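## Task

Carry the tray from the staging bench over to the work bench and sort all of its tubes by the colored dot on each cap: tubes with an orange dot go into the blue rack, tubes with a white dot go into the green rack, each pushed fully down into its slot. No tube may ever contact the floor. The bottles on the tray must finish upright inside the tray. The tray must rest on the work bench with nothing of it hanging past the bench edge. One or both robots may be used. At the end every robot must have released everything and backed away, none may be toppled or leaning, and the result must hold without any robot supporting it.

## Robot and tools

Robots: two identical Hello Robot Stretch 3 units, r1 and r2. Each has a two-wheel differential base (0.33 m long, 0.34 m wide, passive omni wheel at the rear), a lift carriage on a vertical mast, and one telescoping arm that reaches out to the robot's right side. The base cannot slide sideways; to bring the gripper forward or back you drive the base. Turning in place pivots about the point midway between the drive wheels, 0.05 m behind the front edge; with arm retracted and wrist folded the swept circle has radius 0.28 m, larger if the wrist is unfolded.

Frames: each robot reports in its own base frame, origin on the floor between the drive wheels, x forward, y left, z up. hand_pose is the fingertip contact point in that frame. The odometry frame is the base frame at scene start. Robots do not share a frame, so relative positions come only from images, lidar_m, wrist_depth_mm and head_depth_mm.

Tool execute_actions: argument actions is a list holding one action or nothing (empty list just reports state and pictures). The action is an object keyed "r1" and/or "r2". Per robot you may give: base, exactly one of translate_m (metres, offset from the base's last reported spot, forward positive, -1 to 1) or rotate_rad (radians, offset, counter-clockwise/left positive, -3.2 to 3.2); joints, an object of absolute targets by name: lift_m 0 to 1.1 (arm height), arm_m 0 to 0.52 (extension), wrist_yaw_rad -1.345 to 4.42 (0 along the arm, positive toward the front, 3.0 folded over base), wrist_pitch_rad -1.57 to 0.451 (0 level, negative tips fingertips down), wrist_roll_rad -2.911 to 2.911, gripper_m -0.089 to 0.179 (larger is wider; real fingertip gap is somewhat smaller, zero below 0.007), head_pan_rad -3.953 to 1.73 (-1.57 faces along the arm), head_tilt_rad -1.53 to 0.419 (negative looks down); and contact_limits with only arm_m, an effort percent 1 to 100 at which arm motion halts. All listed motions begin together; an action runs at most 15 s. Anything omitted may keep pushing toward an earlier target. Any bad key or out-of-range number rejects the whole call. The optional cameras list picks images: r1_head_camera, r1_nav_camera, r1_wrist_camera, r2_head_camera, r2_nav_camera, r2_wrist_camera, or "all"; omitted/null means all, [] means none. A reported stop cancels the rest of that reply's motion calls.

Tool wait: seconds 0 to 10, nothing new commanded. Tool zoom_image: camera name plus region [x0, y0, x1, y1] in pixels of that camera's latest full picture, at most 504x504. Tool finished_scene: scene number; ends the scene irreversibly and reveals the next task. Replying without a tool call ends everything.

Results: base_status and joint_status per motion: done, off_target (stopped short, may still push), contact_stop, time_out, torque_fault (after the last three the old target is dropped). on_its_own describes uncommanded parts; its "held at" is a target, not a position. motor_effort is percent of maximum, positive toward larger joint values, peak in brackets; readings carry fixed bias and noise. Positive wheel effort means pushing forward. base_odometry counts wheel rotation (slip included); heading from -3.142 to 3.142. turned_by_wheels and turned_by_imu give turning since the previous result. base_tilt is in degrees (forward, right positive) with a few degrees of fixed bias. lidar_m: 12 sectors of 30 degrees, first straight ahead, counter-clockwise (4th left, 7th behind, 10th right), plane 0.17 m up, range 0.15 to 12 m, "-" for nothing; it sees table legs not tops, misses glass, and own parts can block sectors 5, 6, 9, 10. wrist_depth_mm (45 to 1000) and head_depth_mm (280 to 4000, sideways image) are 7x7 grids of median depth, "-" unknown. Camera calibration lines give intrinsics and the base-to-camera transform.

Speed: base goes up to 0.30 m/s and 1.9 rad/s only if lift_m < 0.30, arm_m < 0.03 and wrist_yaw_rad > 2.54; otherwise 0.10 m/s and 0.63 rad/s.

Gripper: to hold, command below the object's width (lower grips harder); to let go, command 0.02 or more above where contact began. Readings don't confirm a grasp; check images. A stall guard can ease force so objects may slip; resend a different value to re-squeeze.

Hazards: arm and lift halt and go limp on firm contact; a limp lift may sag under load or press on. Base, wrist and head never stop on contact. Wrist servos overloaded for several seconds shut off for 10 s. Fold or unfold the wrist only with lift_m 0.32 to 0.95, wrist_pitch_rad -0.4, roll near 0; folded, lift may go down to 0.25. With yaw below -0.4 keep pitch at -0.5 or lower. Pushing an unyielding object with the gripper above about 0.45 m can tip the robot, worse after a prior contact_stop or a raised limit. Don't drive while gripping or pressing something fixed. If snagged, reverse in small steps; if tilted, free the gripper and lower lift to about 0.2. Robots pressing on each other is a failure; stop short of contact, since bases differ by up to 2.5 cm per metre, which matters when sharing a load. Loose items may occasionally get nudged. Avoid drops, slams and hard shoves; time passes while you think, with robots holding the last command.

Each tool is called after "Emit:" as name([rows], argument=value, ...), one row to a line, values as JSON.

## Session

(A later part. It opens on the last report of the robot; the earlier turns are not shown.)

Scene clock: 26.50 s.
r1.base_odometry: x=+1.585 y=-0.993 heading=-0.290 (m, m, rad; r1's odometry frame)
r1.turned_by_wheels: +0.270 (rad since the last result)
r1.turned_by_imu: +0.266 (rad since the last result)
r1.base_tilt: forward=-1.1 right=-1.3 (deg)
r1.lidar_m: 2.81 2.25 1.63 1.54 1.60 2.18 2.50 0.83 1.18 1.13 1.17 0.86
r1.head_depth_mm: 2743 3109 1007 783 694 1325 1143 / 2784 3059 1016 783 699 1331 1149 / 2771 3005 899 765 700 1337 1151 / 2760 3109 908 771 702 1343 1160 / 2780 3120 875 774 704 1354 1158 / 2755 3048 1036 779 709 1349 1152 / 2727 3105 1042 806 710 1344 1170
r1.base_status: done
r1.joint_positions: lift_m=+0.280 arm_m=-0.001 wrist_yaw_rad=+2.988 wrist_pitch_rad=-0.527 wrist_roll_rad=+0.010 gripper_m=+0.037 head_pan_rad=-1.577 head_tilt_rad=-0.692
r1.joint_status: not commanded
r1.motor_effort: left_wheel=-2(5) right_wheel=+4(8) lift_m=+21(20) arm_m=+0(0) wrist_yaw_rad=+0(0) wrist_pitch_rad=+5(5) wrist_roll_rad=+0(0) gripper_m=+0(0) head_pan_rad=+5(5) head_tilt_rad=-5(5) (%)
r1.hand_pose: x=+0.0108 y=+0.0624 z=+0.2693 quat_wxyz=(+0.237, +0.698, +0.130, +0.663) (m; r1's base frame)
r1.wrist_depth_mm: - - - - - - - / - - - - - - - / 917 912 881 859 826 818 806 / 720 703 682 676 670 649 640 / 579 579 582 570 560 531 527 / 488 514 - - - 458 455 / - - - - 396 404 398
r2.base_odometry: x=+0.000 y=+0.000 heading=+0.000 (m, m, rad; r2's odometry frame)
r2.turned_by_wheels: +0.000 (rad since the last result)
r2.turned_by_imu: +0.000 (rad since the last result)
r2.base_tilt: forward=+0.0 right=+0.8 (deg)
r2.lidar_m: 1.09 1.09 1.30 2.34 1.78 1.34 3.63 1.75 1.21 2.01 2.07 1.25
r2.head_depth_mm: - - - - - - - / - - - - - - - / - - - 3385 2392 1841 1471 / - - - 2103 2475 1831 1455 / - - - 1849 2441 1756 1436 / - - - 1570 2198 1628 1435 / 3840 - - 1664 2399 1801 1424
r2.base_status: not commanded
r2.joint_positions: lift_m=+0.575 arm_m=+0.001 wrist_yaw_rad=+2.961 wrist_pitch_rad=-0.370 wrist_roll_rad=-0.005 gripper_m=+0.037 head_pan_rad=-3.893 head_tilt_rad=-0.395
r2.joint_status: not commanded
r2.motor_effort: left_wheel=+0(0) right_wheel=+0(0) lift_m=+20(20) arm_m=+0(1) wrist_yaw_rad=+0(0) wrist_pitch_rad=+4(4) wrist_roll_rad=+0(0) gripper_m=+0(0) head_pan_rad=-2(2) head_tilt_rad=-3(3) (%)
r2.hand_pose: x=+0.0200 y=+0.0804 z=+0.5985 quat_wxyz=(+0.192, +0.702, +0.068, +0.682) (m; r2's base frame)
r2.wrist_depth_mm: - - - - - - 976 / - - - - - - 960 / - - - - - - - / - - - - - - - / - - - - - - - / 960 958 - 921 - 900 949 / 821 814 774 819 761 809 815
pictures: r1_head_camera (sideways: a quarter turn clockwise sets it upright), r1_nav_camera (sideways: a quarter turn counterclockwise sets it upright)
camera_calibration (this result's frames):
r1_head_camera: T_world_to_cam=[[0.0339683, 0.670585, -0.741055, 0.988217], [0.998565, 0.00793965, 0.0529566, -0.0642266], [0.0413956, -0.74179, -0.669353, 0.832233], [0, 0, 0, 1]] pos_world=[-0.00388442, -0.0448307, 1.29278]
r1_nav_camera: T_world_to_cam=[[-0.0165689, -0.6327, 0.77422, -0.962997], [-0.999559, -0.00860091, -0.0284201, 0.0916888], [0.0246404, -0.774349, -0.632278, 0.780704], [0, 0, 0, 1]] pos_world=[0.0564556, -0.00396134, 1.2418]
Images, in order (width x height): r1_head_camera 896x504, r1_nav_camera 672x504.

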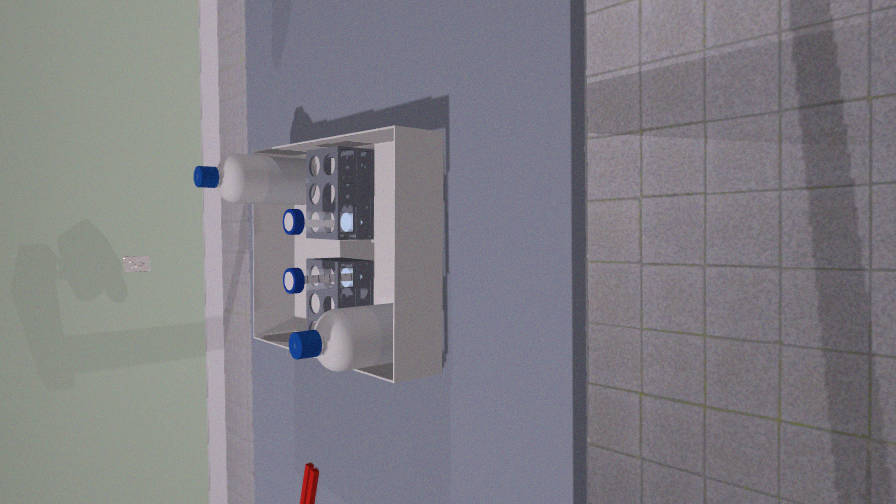

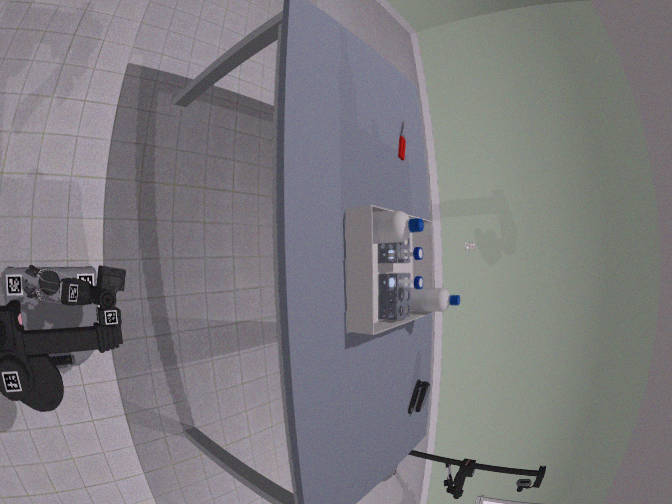

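Emit:
execute_actions([
  {"r1":{"joints":{"lift_m":0.9,"wrist_pitch_rad":-0.4}},"r2":{"base":{"rotate_rad":1.2},"joints":{"head_pan_rad":0,"head_tilt_rad":-0.5,"lift_m":0.9}}},
], cameras=[])

Emit:
execute_actions([
  {"r1":{"joints":{"lift_m":0.94,"wrist_yaw_rad":0}}},
], cameras=[])

Emit:
execute_actions([
  {"r1":{"joints":{"lift_m":1.09,"wrist_pitch_rad":-1.57,"wrist_roll_rad":1.57,"gripper_m":0.09,"arm_m":0.3}}},
])

Scene clock: 35.80 s.
r1.base_odometry: x=+1.585 y=-0.993 heading=-0.290 (m, m, rad; r1's odometry frame)
r1.turned_by_wheels: +0.000 (rad since the last result)
r1.turned_by_imu: -0.001 (rad since the last result)
r1.base_tilt: forward=-0.9 right=-1.3 (deg)
r1.lidar_m: 2.81 2.24 1.62 1.54 1.59 2.19 2.50 0.83 1.18 1.13 1.17 0.86
r1.head_depth_mm: 2801 3065 1006 782 678 - 1117 / 2737 3092 1011 788 681 - 1121 / 2741 2995 902 764 700 - - / 2760 3126 905 769 692 - 1134 / 2797 3088 875 771 688 - 1143 / 2773 3096 1031 778 708 1345 1159 / 2780 3064 1043 805 711 1352 1163
r1.base_status: not commanded
r1.joint_positions: lift_m=+0.900 arm_m=-0.001 wrist_yaw_rad=+2.988 wrist_pitch_rad=-0.418 wrist_roll_rad=+0.010 gripper_m=+0.037 head_pan_rad=-1.577 head_tilt_rad=-0.692
r1.joint_status: all done
r1.motor_effort: left_wheel=-2(2) right_wheel=+4(4) lift_m=+38(40) arm_m=+0(0) wrist_yaw_rad=+0(0) wrist_pitch_rad=+7(7) wrist_roll_rad=+0(0) gripper_m=+0(0) head_pan_rad=+4(4) head_tilt_rad=-5(5) (%)
r1.hand_pose: x=+0.0130 y=+0.0773 z=+0.9123 quat_wxyz=(+0.200, +0.704, +0.093, +0.675) (m; r1's base frame)
r1.wrist_depth_mm: - - - - - - - / - - - - - - - / - - - - - - - / - - - - - - - / - - - - - - - / - - - - - - - / - - - - - - -
r2.base_odometry: x=+0.000 y=+0.000 heading=+1.200 (m, m, rad; r2's odometry frame)
r2.turned_by_wheels: +1.200 (rad since the last result)
r2.turned_by_imu: +1.216 (rad since the last result)
r2.base_tilt: forward=+0.0 right=+0.6 (deg)
r2.lidar_m: 1.45 3.36 1.44 1.34 3.63 1.21 1.23 4.24 1.68 1.16 1.09 1.12
r2.head_depth_mm: 1138 1187 1245 1313 1379 1452 1359 / 1259 1322 1395 1474 1563 1598 1378 / 1409 1500 1568 1669 1797 1669 1358 / 1575 1701 1810 1949 2021 1658 1342 / 1832 1988 2168 2335 2131 1645 1340 / 2178 2398 2614 2721 2084 1635 1334 / 2696 2978 3296 2914 2073 1610 1326
r2.base_status: done
r2.joint_positions: lift_m=+0.900 arm_m=+0.001 wrist_yaw_rad=+2.961 wrist_pitch_rad=-0.370 wrist_roll_rad=-0.005 gripper_m=+0.037 head_pan_rad=-0.007 head_tilt_rad=-0.494
r2.joint_status: all done
r2.motor_effort: left_wheel=-3(8) right_wheel=+4(7) lift_m=+27(26) arm_m=+0(0) wrist_yaw_rad=+0(0) wrist_pitch_rad=+4(4) wrist_roll_rad=+0(0) gripper_m=+1(0) head_pan_rad=+2(26) head_tilt_rad=-4(15) (%)
r2.hand_pose: x=+0.0200 y=+0.0804 z=+0.9230 quat_wxyz=(+0.192, +0.702, +0.068, +0.682) (m; r2's base frame)
r2.wrist_depth_mm: - - - - - - - / - - - - - - - / - - - - - - - / - - - - - - - / - - - - - - - / - - - - - - - / - - - - - - -
pictures: none
No camera images: the call's "cameras" was empty. Leave "cameras" out to get every camera's image.

Scene clock: 38.30 s.
r1.base_odometry: x=+1.585 y=-0.993 heading=-0.290 (m, m, rad; r1's odometry frame)
r1.turned_by_wheels: +0.000 (rad since the last result)
r1.turned_by_imu: +0.000 (rad since the last result)
r1.base_tilt: forward=-0.9 right=-1.4 (deg)
r1.lidar_m: 2.81 2.24 1.62 1.54 1.59 2.19 2.50 0.83 1.18 1.13 1.17 0.86
r1.head_depth_mm: 2774 3053 1009 811 - - - / 2815 3072 1011 787 - - - / 2756 3066 906 786 - - - / 2760 3117 905 787 705 1344 1153 / 2769 3101 873 773 704 1340 1162 / 2757 3115 1037 777 707 1340 1163 / 2793 3172 1043 804 709 1349 1167
r1.base_status: not commanded
r1.joint_positions: lift_m=+0.940 arm_m=-0.001 wrist_yaw_rad=+0.003 wrist_pitch_rad=-0.417 wrist_roll_rad=+0.010 gripper_m=+0.037 head_pan_rad=-1.577 head_tilt_rad=-0.692
r1.joint_status: all done
r1.motor_effort: left_wheel=-2(2) right_wheel=+4(4) lift_m=+38(40) arm_m=+0(0) wrist_yaw_rad=-4(4) wrist_pitch_rad=+6(7) wrist_roll_rad=+0(0) gripper_m=+0(0) head_pan_rad=+4(5) head_tilt_rad=-6(4) (%)
r1.hand_pose: x=-0.0209 y=-0.3689 z=+0.9524 quat_wxyz=(+0.689, +0.147, -0.695, -0.147) (m; r1's base frame)
r1.wrist_depth_mm: - - - - - - - / - - - - - - - / - 907 728 672 808 794 785 / 646 639 481 480 569 586 580 / 506 493 492 480 487 463 462 / 411 406 407 394 - 385 383 / 349 346 339 337 333 330 329
r2.base_odometry: x=+0.000 y=+0.000 heading=+1.200 (m, m, rad; r2's odometry frame)
r2.turned_by_wheels: +0.000 (rad since the last result)
r2.turned_by_imu: +0.000 (rad since the last result)
r2.base_tilt: forward=+0.0 right=+0.7 (deg)
r2.lidar_m: 1.44 3.33 1.45 1.33 3.63 1.21 1.23 4.23 1.68 1.16 1.09 1.12
r2.head_depth_mm: 1141 1188 1248 1305 1374 1443 1372 / 1263 1317 1396 1471 1565 1599 1366 / 1409 1486 1565 1666 1787 1659 1344 / 1595 1685 1833 1958 2026 1652 1341 / 1854 1959 2153 2333 2098 1621 1348 / 2160 2379 2609 2756 2065 1636 1335 / 2681 2996 3323 2885 2062 1621 1325
r2.base_status: not commanded
r2.joint_positions: lift_m=+0.900 arm_m=+0.001 wrist_yaw_rad=+2.961 wrist_pitch_rad=-0.370 wrist_roll_rad=-0.005 gripper_m=+0.037 head_pan_rad=-0.007 head_tilt_rad=-0.494
r2.joint_status: not commanded
r2.motor_effort: left_wheel=-3(3) right_wheel=+3(3) lift_m=+27(27) arm_m=+0(0) wrist_yaw_rad=+0(1) wrist_pitch_rad=+4(4) wrist_roll_rad=+0(0) gripper_m=+0(0) head_pan_rad=+1(2) head_tilt_rad=-4(5) (%)
r2.hand_pose: x=+0.0200 y=+0.0804 z=+0.9230 quat_wxyz=(+0.192, +0.702, +0.068, +0.682) (m; r2's base frame)
r2.wrist_depth_mm: - - - - - - - / - - - - - - - / - - - - - - - / - - - - - - - / - - - - - - - / - - - - - - - / - - - - - - -
pictures: none
No camera images: the call's "cameras" was empty. Leave "cameras" out to get every camera's image.

Scene clock: 41.73 s.
r1.base_odometry: x=+1.585 y=-0.993 heading=-0.290 (m, m, rad; r1's odometry frame)
r1.turned_by_wheels: +0.000 (rad since the last result)
r1.turned_by_imu: +0.000 (rad since the last result)
r1.base_tilt: forward=-0.8 right=-1.3 (deg)
r1.lidar_m: 2.81 2.24 1.63 1.54 1.59 2.19 2.50 0.83 1.17 1.13 1.17 0.86
r1.head_depth_mm: 2877 3038 1010 785 692 1319 1136 / 2881 2964 1019 784 696 1325 1148 / - - 900 762 702 1336 1153 / 2754 3074 902 763 704 1334 1154 / 2743 3101 871 769 706 1347 1156 / 2811 3102 1035 780 710 1348 1166 / 2782 3105 1047 800 710 1350 1168
r1.base_status: not commanded
r1.joint_positions: lift_m=+1.090 arm_m=+0.300 wrist_yaw_rad=+0.001 wrist_pitch_rad=-1.563 wrist_roll_rad=+1.568 gripper_m=+0.090 head_pan_rad=-1.577 head_tilt_rad=-0.692
r1.joint_status: all done
r1.motor_effort: left_wheel=-2(2) right_wheel=+3(3) lift_m=+38(39) arm_m=+3(3) wrist_yaw_rad=-1(4) wrist_pitch_rad=-2(6) wrist_roll_rad=+2(2) gripper_m=+0(82) head_pan_rad=+4(4) head_tilt_rad=-5(5) (%)
r1.hand_pose: x=-0.0216 y=-0.4222 z=+0.9719 quat_wxyz=(+0.002, +0.001, -0.710, -0.705) (m; r1's base frame)
r1.wrist_depth_mm: 369 361 357 - - - - / 372 367 364 - - - - / 380 353 371 - - - - / 385 382 378 - - - - / 396 381 385 383 - - - / 406 374 389 395 - - - / 323 348 402 399 - - -
r2.base_odometry: x=+0.000 y=+0.000 heading=+1.200 (m, m, rad; r2's odometry frame)
r2.turned_by_wheels: +0.000 (rad since the last result)
r2.turned_by_imu: +0.000 (rad since the last result)
r2.base_tilt: forward=+0.0 right=+0.8 (deg)
r2.lidar_m: 1.45 3.35 1.44 1.33 3.63 1.21 1.23 4.23 1.69 1.16 1.09 1.12
r2.head_depth_mm: 1137 1193 1241 1319 1387 1444 1369 / 1260 1324 1395 1475 1557 1602 1360 / 1405 1492 1577 1670 1790 1657 1359 / 1592 1712 1812 1961 2006 1668 1344 / 1856 1987 2148 2329 2100 1637 1340 / 2195 2363 2611 2729 2097 1627 1334 / 2679 2987 3357 2877 2068 1612 1327
r2.base_status: not commanded
r2.joint_positions: lift_m=+0.900 arm_m=+0.001 wrist_yaw_rad=+2.961 wrist_pitch_rad=-0.370 wrist_roll_rad=-0.005 gripper_m=+0.037 head_pan_rad=-0.007 head_tilt_rad=-0.494
r2.joint_status: not commanded
r2.motor_effort: left_wheel=-3(3) right_wheel=+3(3) lift_m=+27(27) arm_m=+0(0) wrist_yaw_rad=+0(0) wrist_pitch_rad=+4(4) wrist_roll_rad=+0(0) gripper_m=+0(1) head_pan_rad=+2(2) head_tilt_rad=-3(3) (%)
r2.hand_pose: x=+0.0200 y=+0.0804 z=+0.9230 quat_wxyz=(+0.192, +0.702, +0.068, +0.682) (m; r2's base frame)
r2.wrist_depth_mm: - - - - - - - / - - - - - - - / - - - - - - - / - - - - - - - / - - - - - - - / - - - - - - - / - - - - - - -
pictures: r1_head_camera (sideways: a quarter turn clockwise sets it upright), r1_nav_camera (sideways: a quarter turn counterclockwise sets it upright), r1_wrist_camera, r2_head_camera (sideways: a quarter turn clockwise sets it upright), r2_nav_camera (sideways: a quarter turn counterclockwise sets it upright), r2_wrist_camera
camera_calibration (this result's frames):
r1_head_camera: T_world_to_cam=[[0.0339683, 0.670585, -0.741055, 0.988217], [0.998565, 0.00793965, 0.0529566, -0.0642266], [0.0413956, -0.741791, -0.669353, 0.832233], [0, 0, 0, 1]] pos_world=[-0.00388442, -0.0448307, 1.29278]
r1_nav_camera: T_world_to_cam=[[-0.0165689, -0.6327, 0.77422, -0.962997], [-0.999559, -0.00860091, -0.0284201, 0.0916887], [0.0246404, -0.774349, -0.632278, 0.780704], [0, 0, 0, 1]] pos_world=[0.0564556, -0.00396135, 1.2418]
r1_wrist_camera: T_world_to_cam=[[0.00984874, 0.998918, -0.0454586, 0.471144], [0.992919, -0.00438721, 0.118713, -0.0474521], [0.118385, -0.0463059, -0.991887, 1.1079], [0, 0, 0, 1]] pos_world=[-0.0886825, -0.41954, 1.12596]
r2_head_camera: T_world_to_cam=[[-0.447854, -0.0308565, -0.893574, 1.18371], [-0.00364633, 0.999459, -0.0326854, 0.0459012], [0.894099, -0.01138, -0.447724, 0.539259], [0, 0, 0, 1]] pos_world=[0.0481473, -0.00321426, 1.30068]
r2_nav_camera: T_world_to_cam=[[0.510315, 0.0470219, 0.858701, -1.08924], [-0.00736563, -0.998228, 0.0590396, -0.0243337], [0.859956, -0.0364537, -0.509065, 0.610473], [0, 0, 0, 1]] pos_world=[0.0306982, 0.0491816, 1.24754]
r2_wrist_camera: T_world_to_cam=[[0.984251, -0.176175, -0.0145829, 0.00655871], [-0.0996353, -0.484712, -0.868981, 0.878362], [0.146024, 0.856748, -0.494631, 0.556209], [0, 0, 0, 1]] pos_world=[-0.000159262, -0.0496228, 1.03849]
Images, in order (width x height): r1_head_camera 896x504, r1_nav_camera 672x504, r1_wrist_camera 644x364, r2_head_camera 896x504, r2_nav_camera 672x504, r2_wrist_camera 644x364.

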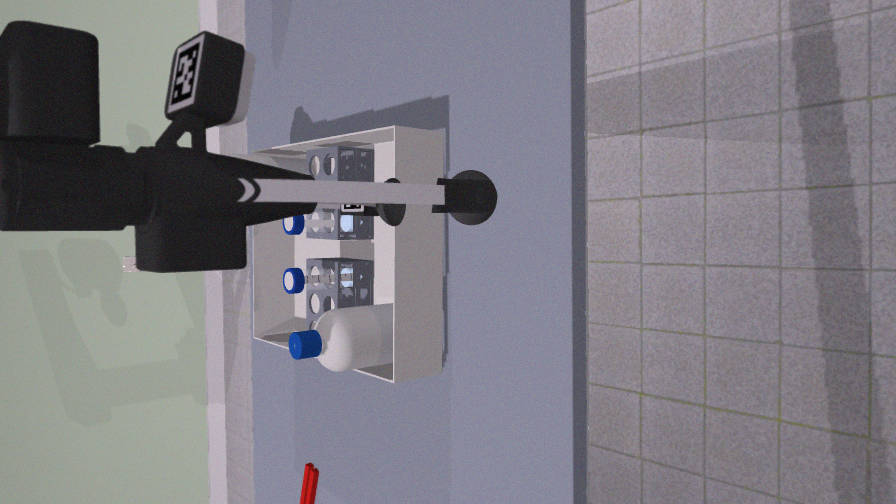

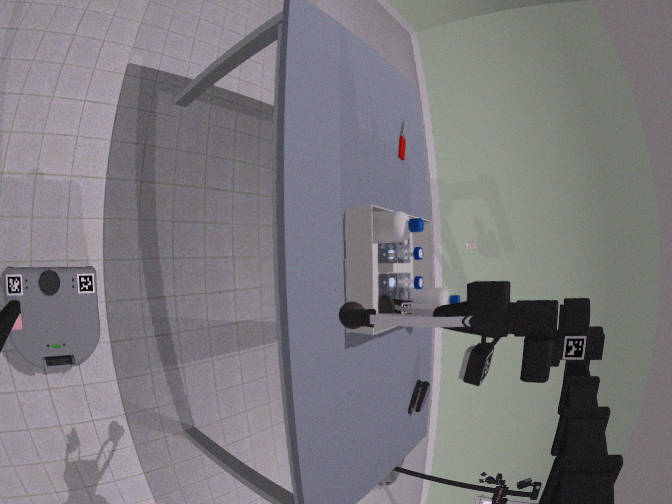

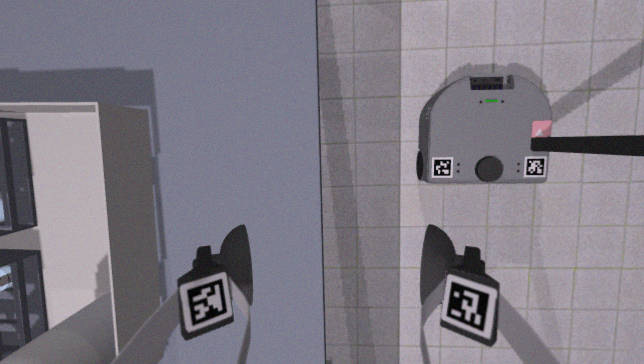

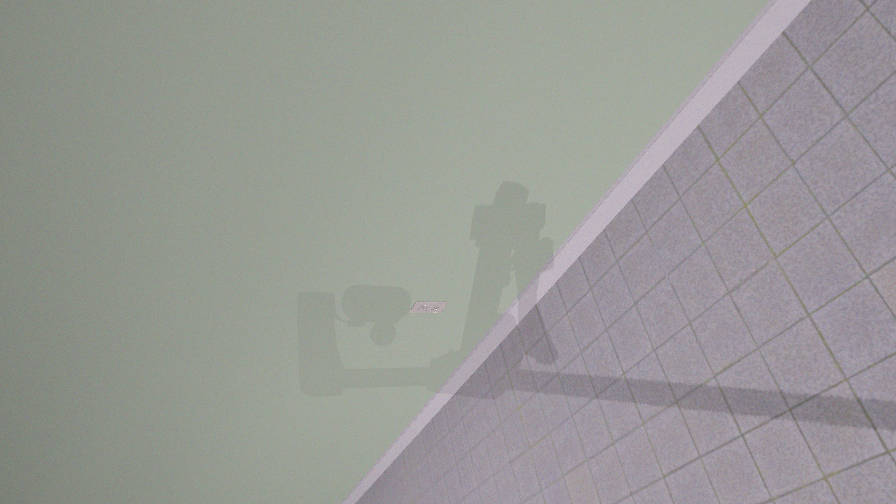

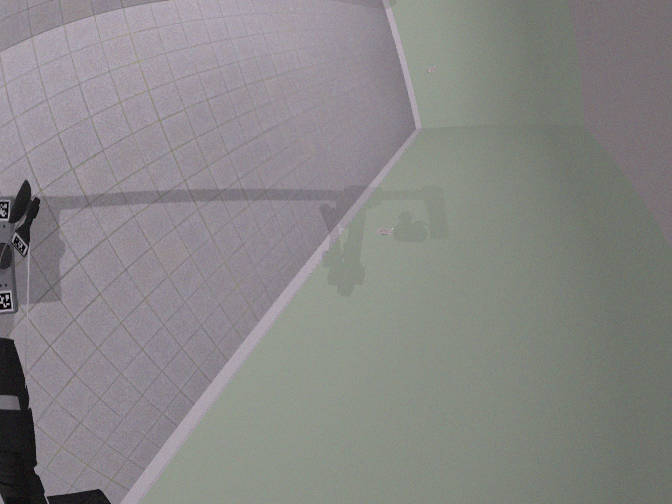

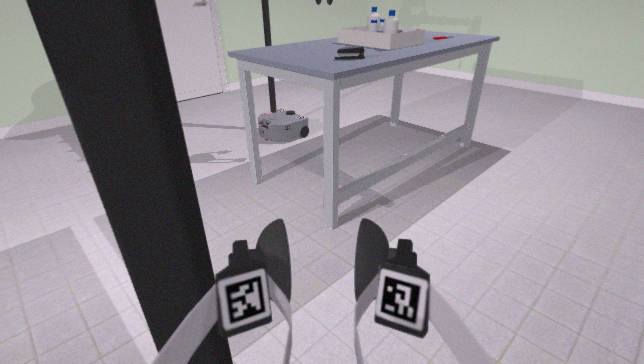

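Emit:
execute_actions([
  {"r1":{"base":{"rotate_rad":0.4},"joints":{"arm_m":0.2}},"r2":{"base":{"rotate_rad":0.93},"joints":{"lift_m":0.28}}},
], cameras=[])

Emit:
execute_actions([
  {"r1":{"base":{"translate_m":-0.3}},"r2":{"base":{"translate_m":1.0}}},
], cameras=[])

Emit:
execute_actions([
  {"r1":{"base":{"rotate_rad":-0.4}},"r2":{"base":{"translate_m":0.9}}},
], cameras=["r2_nav_camera"])

Emit:
execute_actions([
  {"r1":{"base":{"translate_m":0.34}},"r2":{"base":{"rotate_rad":2.83},"joints":{"head_pan_rad":-1.57,"head_tilt_rad":-0.8}}},
])

Scene clock: 52.10 s.
r1.base_odometry: x=+1.585 y=-0.993 heading=+0.110 (m, m, rad; r1's odometry frame)
r1.turned_by_wheels: +0.400 (rad since the last result)
r1.turned_by_imu: +0.395 (rad since the last result)
r1.base_tilt: forward=-0.9 right=-1.4 (deg)
r1.lidar_m: 2.58 1.69 1.54 1.55 1.96 3.91 0.83 0.85 1.13 1.14 0.86 2.81
r1.head_depth_mm: - 3000 890 738 659 1323 1147 / - 3165 740 756 679 1330 1149 / - - - 766 1082 1336 1157 / 2970 3362 947 792 1506 1335 1165 / 3150 3394 1029 795 1540 1336 1157 / 3340 3573 1028 803 1586 1355 1166 / 3473 3596 1047 858 1517 1340 1156
r1.base_status: done
r1.joint_positions: lift_m=+1.090 arm_m=+0.200 wrist_yaw_rad=+0.001 wrist_pitch_rad=-1.563 wrist_roll_rad=+1.568 gripper_m=+0.090 head_pan_rad=-1.577 head_tilt_rad=-0.692
r1.joint_status: all done
r1.motor_effort: left_wheel=-2(6) right_wheel=+4(8) lift_m=+38(38) arm_m=-3(4) wrist_yaw_rad=-1(2) wrist_pitch_rad=-2(2) wrist_roll_rad=+2(2) gripper_m=+0(0) head_pan_rad=+5(5) head_tilt_rad=-6(4) (%)
r1.hand_pose: x=-0.0216 y=-0.3228 z=+0.9719 quat_wxyz=(+0.002, +0.001, -0.709, -0.705) (m; r1's base frame)
r1.wrist_depth_mm: 331 360 355 - - - - / 356 370 360 - - - - / 383 379 373 - - - - / 387 385 - - - - - / 401 395 - - - - - / 414 404 - - - - - / 422 419 - - - - -
r2.base_odometry: x=+0.000 y=+0.000 heading=+2.130 (m, m, rad; r2's odometry frame)
r2.turned_by_wheels: +0.930 (rad since the last result)
r2.turned_by_imu: +0.942 (rad since the last result)
r2.base_tilt: forward=+0.2 right=+0.8 (deg)
r2.lidar_m: 1.68 1.34 3.63 1.74 1.67 2.15 1.97 1.22 1.09 1.10 1.33 2.50
r2.head_depth_mm: 3608 3896 - 3140 2189 1676 1364 / 3707 - - 3103 2172 1666 1361 / 3752 - - 3036 2135 1659 1351 / - - - 3011 2132 1649 1346 / - - - 2827 2130 1639 1337 / - - 2043 2931 2034 1639 1327 / - - 1796 2704 1995 1616 1323
r2.base_status: done
r2.joint_positions: lift_m=+0.280 arm_m=+0.001 wrist_yaw_rad=+2.961 wrist_pitch_rad=-0.370 wrist_roll_rad=-0.005 gripper_m=+0.037 head_pan_rad=-0.007 head_tilt_rad=-0.494
r2.joint_status: all done
r2.motor_effort: left_wheel=-3(9) right_wheel=+3(6) lift_m=+12(24) arm_m=+0(0) wrist_yaw_rad=+0(0) wrist_pitch_rad=+4(4) wrist_roll_rad=+0(0) gripper_m=+0(0) head_pan_rad=+2(2) head_tilt_rad=-4(3) (%)
r2.hand_pose: x=+0.0200 y=+0.0804 z=+0.3040 quat_wxyz=(+0.192, +0.702, +0.068, +0.682) (m; r2's base frame)
r2.wrist_depth_mm: - - - - - - - / - - - - - - - / - - - - - - - / 851 - 879 843 864 869 830 / 696 - 716 680 691 669 662 / 561 568 - 562 570 549 561 / 485 480 - 491 464 479 474
pictures: none
No camera images: the call's "cameras" was empty. Leave "cameras" out to get every camera's image.

Scene clock: 57.20 s.
r1.base_odometry: x=+1.286 y=-1.026 heading=+0.110 (m, m, rad; r1's odometry frame)
r1.turned_by_wheels: +0.000 (rad since the last result)
r1.turned_by_imu: -0.001 (rad since the last result)
r1.base_tilt: forward=-1.0 right=-1.5 (deg)
r1.lidar_m: 2.78 1.82 1.65 1.66 2.10 3.63 2.21 0.54 1.01 1.03 1.08 1.06
r1.head_depth_mm: - 2959 914 782 640 565 1148 / - 3084 899 783 644 584 1150 / - - - 742 637 1278 1147 / 2890 3265 871 746 647 1303 1153 / 3031 3344 935 759 669 1351 1159 / 3206 3482 1041 778 691 1339 1158 / 3385 3654 1046 802 1480 1354 1164
r1.base_status: done
r1.joint_positions: lift_m=+1.090 arm_m=+0.200 wrist_yaw_rad=+0.001 wrist_pitch_rad=-1.563 wrist_roll_rad=+1.568 gripper_m=+0.090 head_pan_rad=-1.577 head_tilt_rad=-0.692
r1.joint_status: not commanded
r1.motor_effort: left_wheel=-2(5) right_wheel=+4(5) lift_m=+38(38) arm_m=-3(3) wrist_yaw_rad=-2(2) wrist_pitch_rad=-2(2) wrist_roll_rad=+2(2) gripper_m=+0(1) head_pan_rad=+5(5) head_tilt_rad=-5(5) (%)
r1.hand_pose: x=-0.0216 y=-0.3228 z=+0.9719 quat_wxyz=(+0.002, +0.001, -0.709, -0.705) (m; r1's base frame)
r1.wrist_depth_mm: 368 361 353 348 - - - / 376 371 364 358 - - - / 374 373 369 366 - - - / 387 371 377 377 - - - / 399 388 388 - - - - / 405 400 391 - - - - / 363 412 404 - - - -
r2.base_odometry: x=-0.530 y=+0.848 heading=+2.130 (m, m, rad; r2's odometry frame)
r2.turned_by_wheels: +0.000 (rad since the last result)
r2.turned_by_imu: +0.003 (rad since the last result)
r2.base_tilt: forward=+0.1 right=+0.7 (deg)
r2.lidar_m: 1.09 0.68 0.60 3.32 4.01 1.81 2.54 1.58 1.42 1.42 1.72 3.25
r2.head_depth_mm: 2842 3054 3260 3139 2189 1689 1370 / 2953 3158 3395 3052 2159 1667 1364 / 3085 3251 3460 3068 2158 1664 1352 / 3167 3388 3667 2935 2120 1645 1346 / 3206 3463 3713 2488 2032 1637 1333 / 3339 3582 3798 1383 2076 1540 1327 / 3374 3747 - 1202 1982 1608 1261
r2.base_status: done
r2.joint_positions: lift_m=+0.280 arm_m=+0.001 wrist_yaw_rad=+2.961 wrist_pitch_rad=-0.370 wrist_roll_rad=-0.005 gripper_m=+0.037 head_pan_rad=-0.007 head_tilt_rad=-0.495
r2.joint_status: not commanded
r2.motor_effort: left_wheel=-3(9) right_wheel=+3(10) lift_m=+13(13) arm_m=+0(0) wrist_yaw_rad=+0(0) wrist_pitch_rad=+4(4) wrist_roll_rad=+0(0) gripper_m=+1(0) head_pan_rad=+1(2) head_tilt_rad=-3(4) (%)
r2.hand_pose: x=+0.0200 y=+0.0804 z=+0.3040 quat_wxyz=(+0.192, +0.702, +0.068, +0.682) (m; r2's base frame)
r2.wrist_depth_mm: - - - - - - - / - - - - - - - / - - - - 684 663 - / 880 - 857 851 807 824 789 / 698 - 711 681 702 675 678 / 561 565 - 560 567 555 550 / 479 473 - 495 464 480 476
pictures: none
No camera images: the call's "cameras" was empty. Leave "cameras" out to get every camera's image.

Scene clock: 61.97 s.
r1.base_odometry: x=+1.286 y=-1.026 heading=-0.290 (m, m, rad; r1's odometry frame)
r1.turned_by_wheels: -0.400 (rad since the last result)
r1.turned_by_imu: -0.396 (rad since the last result)
r1.base_tilt: forward=-0.9 right=-1.3 (deg)
r1.lidar_m: 3.09 2.41 1.72 1.66 1.73 2.34 2.21 0.54 0.55 1.02 1.05 1.06
r1.head_depth_mm: - 3045 910 783 641 1236 1154 / - 3034 958 786 643 1248 1156 / - - - 777 636 1253 1156 / 2637 2972 946 794 644 1252 1157 / 2678 3052 966 793 649 1253 1157 / 2576 2922 878 789 651 1262 1153 / 2645 3068 989 802 655 1264 1171
r1.base_status: done
r1.joint_positions: lift_m=+1.090 arm_m=+0.200 wrist_yaw_rad=+0.001 wrist_pitch_rad=-1.563 wrist_roll_rad=+1.568 gripper_m=+0.090 head_pan_rad=-1.577 head_tilt_rad=-0.692
r1.joint_status: not commanded
r1.motor_effort: left_wheel=+2(4) right_wheel=-1(5) lift_m=+38(39) arm_m=-3(3) wrist_yaw_rad=-2(1) wrist_pitch_rad=-2(2) wrist_roll_rad=+2(2) gripper_m=+1(0) head_pan_rad=+5(4) head_tilt_rad=-4(3) (%)
r1.hand_pose: x=-0.0216 y=-0.3228 z=+0.9719 quat_wxyz=(+0.002, +0.001, -0.709, -0.705) (m; r1's base frame)
r1.wrist_depth_mm: 369 361 353 352 - - - / 379 370 364 360 - - - / 384 376 370 367 - - - / 392 386 379 372 - - - / 400 391 385 381 - - - / 405 401 392 390 - - - / 403 406 405 398 - - -
r2.base_odometry: x=-1.007 y=+1.611 heading=+2.129 (m, m, rad; r2's odometry frame)
r2.turned_by_wheels: +0.000 (rad since the last result)
r2.turned_by_imu: +0.003 (rad since the last result)
r2.base_tilt: forward=+0.1 right=+0.6 (deg)
r2.lidar_m: 0.56 0.35 0.32 0.32 0.39 0.74 3.05 1.91 1.71 1.72 2.08 2.67
r2.head_depth_mm: 2167 2333 2497 2645 2173 1671 1372 / 2223 2395 2567 2725 2164 1674 1365 / 2309 2480 2664 2824 2136 1652 1354 / 2366 2546 2751 2905 2148 1651 1342 / 2491 2658 2869 2987 2094 1593 1306 / 2539 2736 2969 2903 2093 719 1227 / 2615 2874 3128 2848 860 672 596
r2.base_status: done
r2.joint_positions: lift_m=+0.280 arm_m=+0.001 wrist_yaw_rad=+2.961 wrist_pitch_rad=-0.370 wrist_roll_rad=-0.005 gripper_m=+0.037 head_pan_rad=-0.007 head_tilt_rad=-0.495
r2.joint_status: not commanded
r2.motor_effort: left_wheel=-4(8) right_wheel=+3(10) lift_m=+12(12) arm_m=+0(0) wrist_yaw_rad=+0(0) wrist_pitch_rad=+4(4) wrist_roll_rad=+0(0) gripper_m=-1(0) head_pan_rad=+2(2) head_tilt_rad=-2(3) (%)
r2.hand_pose: x=+0.0200 y=+0.0804 z=+0.3040 quat_wxyz=(+0.192, +0.702, +0.068, +0.682) (m; r2's base frame)
r2.wrist_depth_mm: - - - - - - - / - - - - - - - / - - - - - - - / 511 - 850 850 866 852 860 / 666 - 473 452 419 408 405 / 566 565 - 550 556 526 537 / 483 476 - 487 456 475 470
pictures: r2_nav_camera (sideways: a quarter turn counterclockwise sets it upright)
camera_calibration (this result's frames):
r2_nav_camera: T_world_to_cam=[[0.51127, 0.0471069, 0.858128, -1.0885], [-0.00712006, -0.99823, 0.0590398, -0.0243355], [0.859391, -0.0362952, -0.510029, 0.611732], [0, 0, 0, 1]] pos_world=[0.0306284, 0.0491865, 1.24751]
Images, in order (width x height): r2_nav_camera 672x504.

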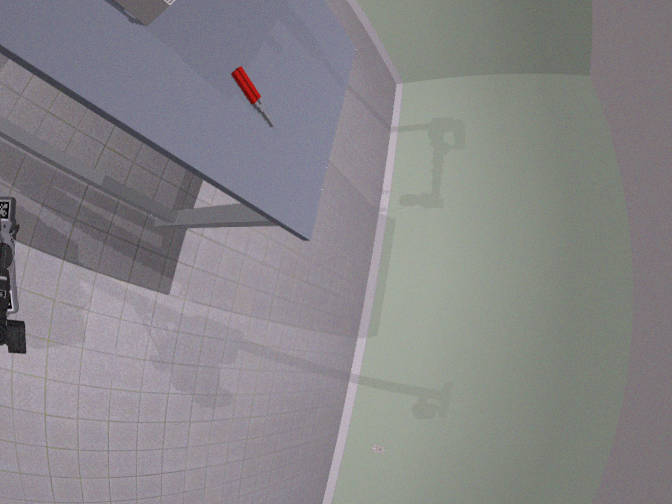

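Scene clock: 66.93 s.
r1.base_odometry: x=+1.612 y=-1.123 heading=-0.290 (m, m, rad; r1's odometry frame)
r1.turned_by_wheels: +0.000 (rad since the last result)
r1.turned_by_imu: +0.001 (rad since the last result)
r1.base_tilt: forward=-0.9 right=-1.4 (deg)
r1.lidar_m: 2.75 2.41 1.75 1.65 1.71 2.36 2.55 0.82 1.05 1.01 1.04 0.75
r1.head_depth_mm: - 3022 912 759 643 1247 1147 / - 3074 873 781 644 1245 1148 / - - - 744 637 1249 1148 / 2681 2938 861 689 648 1250 1152 / 2636 2981 992 689 651 1251 1153 / 2680 3022 1035 803 652 1260 1156 / 2679 3057 1040 805 655 1260 1167
r1.base_status: done
r1.joint_positions: lift_m=+1.090 arm_m=+0.200 wrist_yaw_rad=+0.001 wrist_pitch_rad=-1.563 wrist_roll_rad=+1.568 gripper_m=+0.090 head_pan_rad=-1.577 head_tilt_rad=-0.692
r1.joint_status: not commanded
r1.motor_effort: left_wheel=+2(6) right_wheel=-1(3) lift_m=+38(38) arm_m=-3(3) wrist_yaw_rad=-1(2) wrist_pitch_rad=-2(2) wrist_roll_rad=+2(2) gripper_m=+1(0) head_pan_rad=+5(5) head_tilt_rad=-5(6) (%)
r1.hand_pose: x=-0.0216 y=-0.3228 z=+0.9719 quat_wxyz=(+0.002, +0.001, -0.709, -0.705) (m; r1's base frame)
r1.wrist_depth_mm: 364 358 356 354 - - - / 372 350 363 359 - - - / 380 371 367 364 - - - / 387 378 379 372 - - - / 392 378 384 379 - - - / 288 332 393 390 - - - / 259 380 398 401 - - -
r2.base_odometry: x=-1.007 y=+1.611 heading=-1.324 (m, m, rad; r2's odometry frame)
r2.turned_by_wheels: +2.830 (rad since the last result)
r2.turned_by_imu: +2.864 (rad since the last result)
r2.base_tilt: forward=+0.1 right=+0.8 (deg)
r2.lidar_m: 2.57 2.38 1.77 1.71 1.79 2.49 2.67 0.44 0.33 0.32 0.33 0.46
r2.head_depth_mm: 2579 2907 1020 796 651 563 1171 / 2610 2971 1006 786 647 558 1155 / 2591 2879 964 776 641 556 1160 / 2590 2878 811 749 623 553 1148 / 2535 2830 904 746 628 563 1145 / 2593 2868 902 740 630 562 1142 / 2608 2875 966 599 626 557 1135
r2.base_status: done
r2.joint_positions: lift_m=+0.280 arm_m=+0.001 wrist_yaw_rad=+2.961 wrist_pitch_rad=-0.370 wrist_roll_rad=-0.005 gripper_m=+0.037 head_pan_rad=-1.563 head_tilt_rad=-0.791
r2.joint_status: all done
r2.motor_effort: left_wheel=-3(10) right_wheel=+3(12) lift_m=+12(13) arm_m=+0(1) wrist_yaw_rad=+0(0) wrist_pitch_rad=+4(4) wrist_roll_rad=+0(0) gripper_m=+0(0) head_pan_rad=-3(29) head_tilt_rad=-7(34) (%)
r2.hand_pose: x=+0.0200 y=+0.0803 z=+0.3040 quat_wxyz=(+0.192, +0.702, +0.068, +0.682) (m; r2's base frame)
r2.wrist_depth_mm: - - - - - - - / - - - - - - - / - - - - - - - / 894 - 873 888 848 870 857 / 682 - 706 678 676 679 680 / 562 570 - 556 577 555 562 / 480 481 - 492 460 480 475
pictures: r1_head_camera (sideways: a quarter turn clockwise sets it upright), r1_nav_camera (sideways: a quarter turn counterclockwise sets it upright), r1_wrist_camera, r2_head_camera (sideways: a quarter turn clockwise sets it upright), r2_nav_camera (sideways: a quarter turn counterclockwise sets it upright), r2_wrist_camera
camera_calibration (this result's frames):
r1_head_camera: T_world_to_cam=[[0.033947, 0.670586, -0.741055, 0.988217], [0.998565, 0.00797143, 0.0529566, -0.0642266], [0.0414192, -0.741789, -0.669353, 0.832233], [0, 0, 0, 1]] pos_world=[-0.00388299, -0.0448311, 1.29278]
r1_nav_camera: T_world_to_cam=[[-0.0165488, -0.6327, 0.77422, -0.962997], [-0.999559, -0.00863273, -0.0284201, 0.0916887], [0.024665, -0.774349, -0.632278, 0.780704], [0, 0, 0, 1]] pos_world=[0.0564558, -0.00395974, 1.2418]
r1_wrist_camera: T_world_to_cam=[[0.00984859, 0.998923, -0.0453453, 0.371713], [0.992919, -0.00440054, 0.118712, -0.0470199], [0.118385, -0.0461933, -0.991893, 1.11254], [0, 0, 0, 1]] pos_world=[-0.0886825, -0.320128, 1.12596]
r2_head_camera: T_world_to_cam=[[-0.0393342, 0.689044, -0.723651, 0.959688], [0.999226, 0.0275191, -0.0281101, 0.0338154], [0.000545081, -0.724197, -0.689593, 0.859376], [0, 0, 0, 1]] pos_world=[0.00349094, -0.0398406, 1.28805]
r2_nav_camera: T_world_to_cam=[[0.0563227, -0.738339, 0.672073, -0.843208], [-0.998096, -0.0246769, 0.0565349, -0.0150069], [-0.0251572, -0.673978, -0.738323, 0.914099], [0, 0, 0, 1]] pos_world=[0.0555097, -0.00686173, 1.24245]
r2_wrist_camera: T_world_to_cam=[[0.984251, -0.176175, -0.0145834, -0.00247587], [-0.099636, -0.484711, -0.868981, 0.340415], [0.146024, 0.856748, -0.494631, 0.250052], [0, 0, 0, 1]] pos_world=[-0.000159185, -0.0496649, 0.419462]
Images, in order (width x height): r1_head_camera 896x504, r1_nav_camera 672x504, r1_wrist_camera 644x364, r2_head_camera 896x504, r2_nav_camera 672x504, r2_wrist_camera 644x364.

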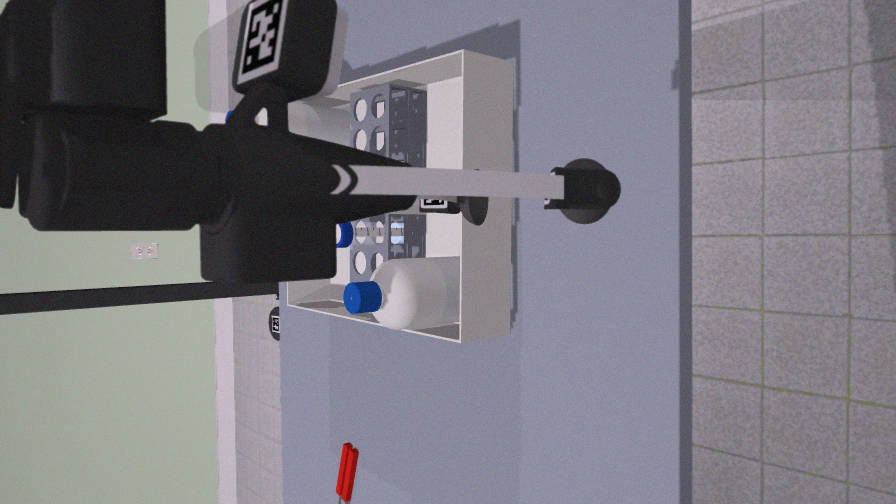

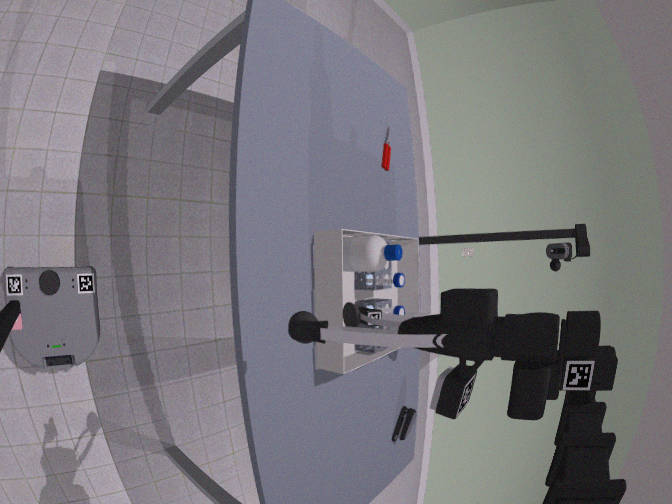

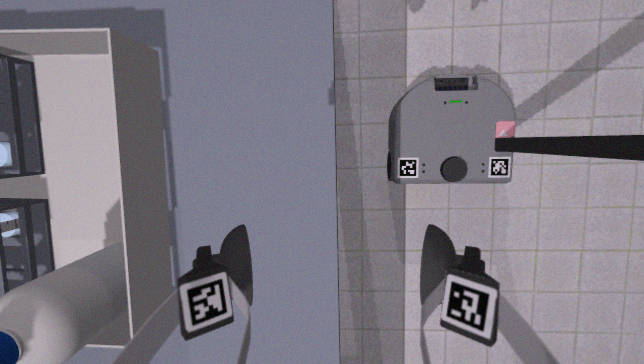

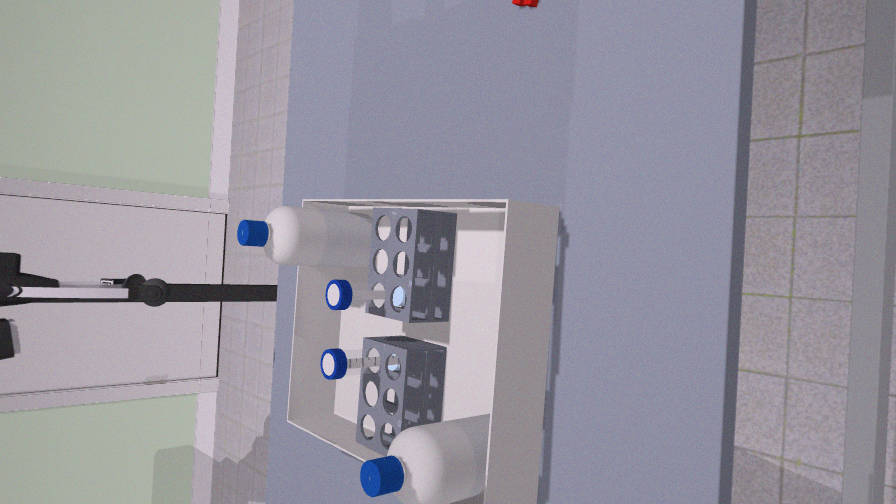

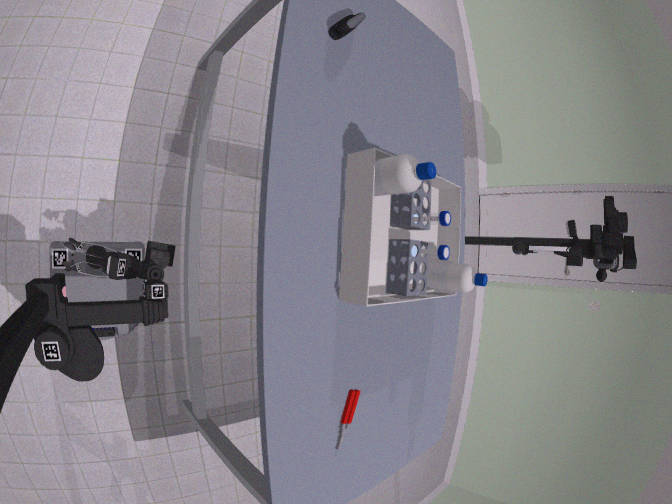

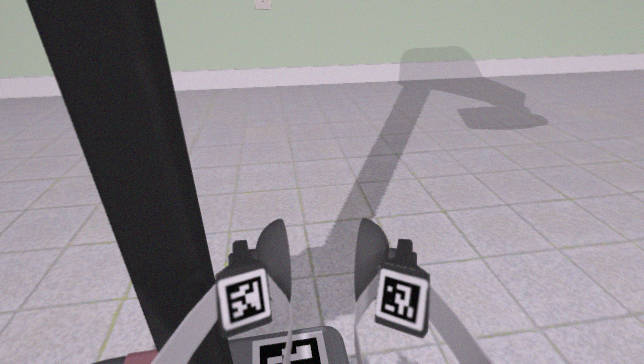

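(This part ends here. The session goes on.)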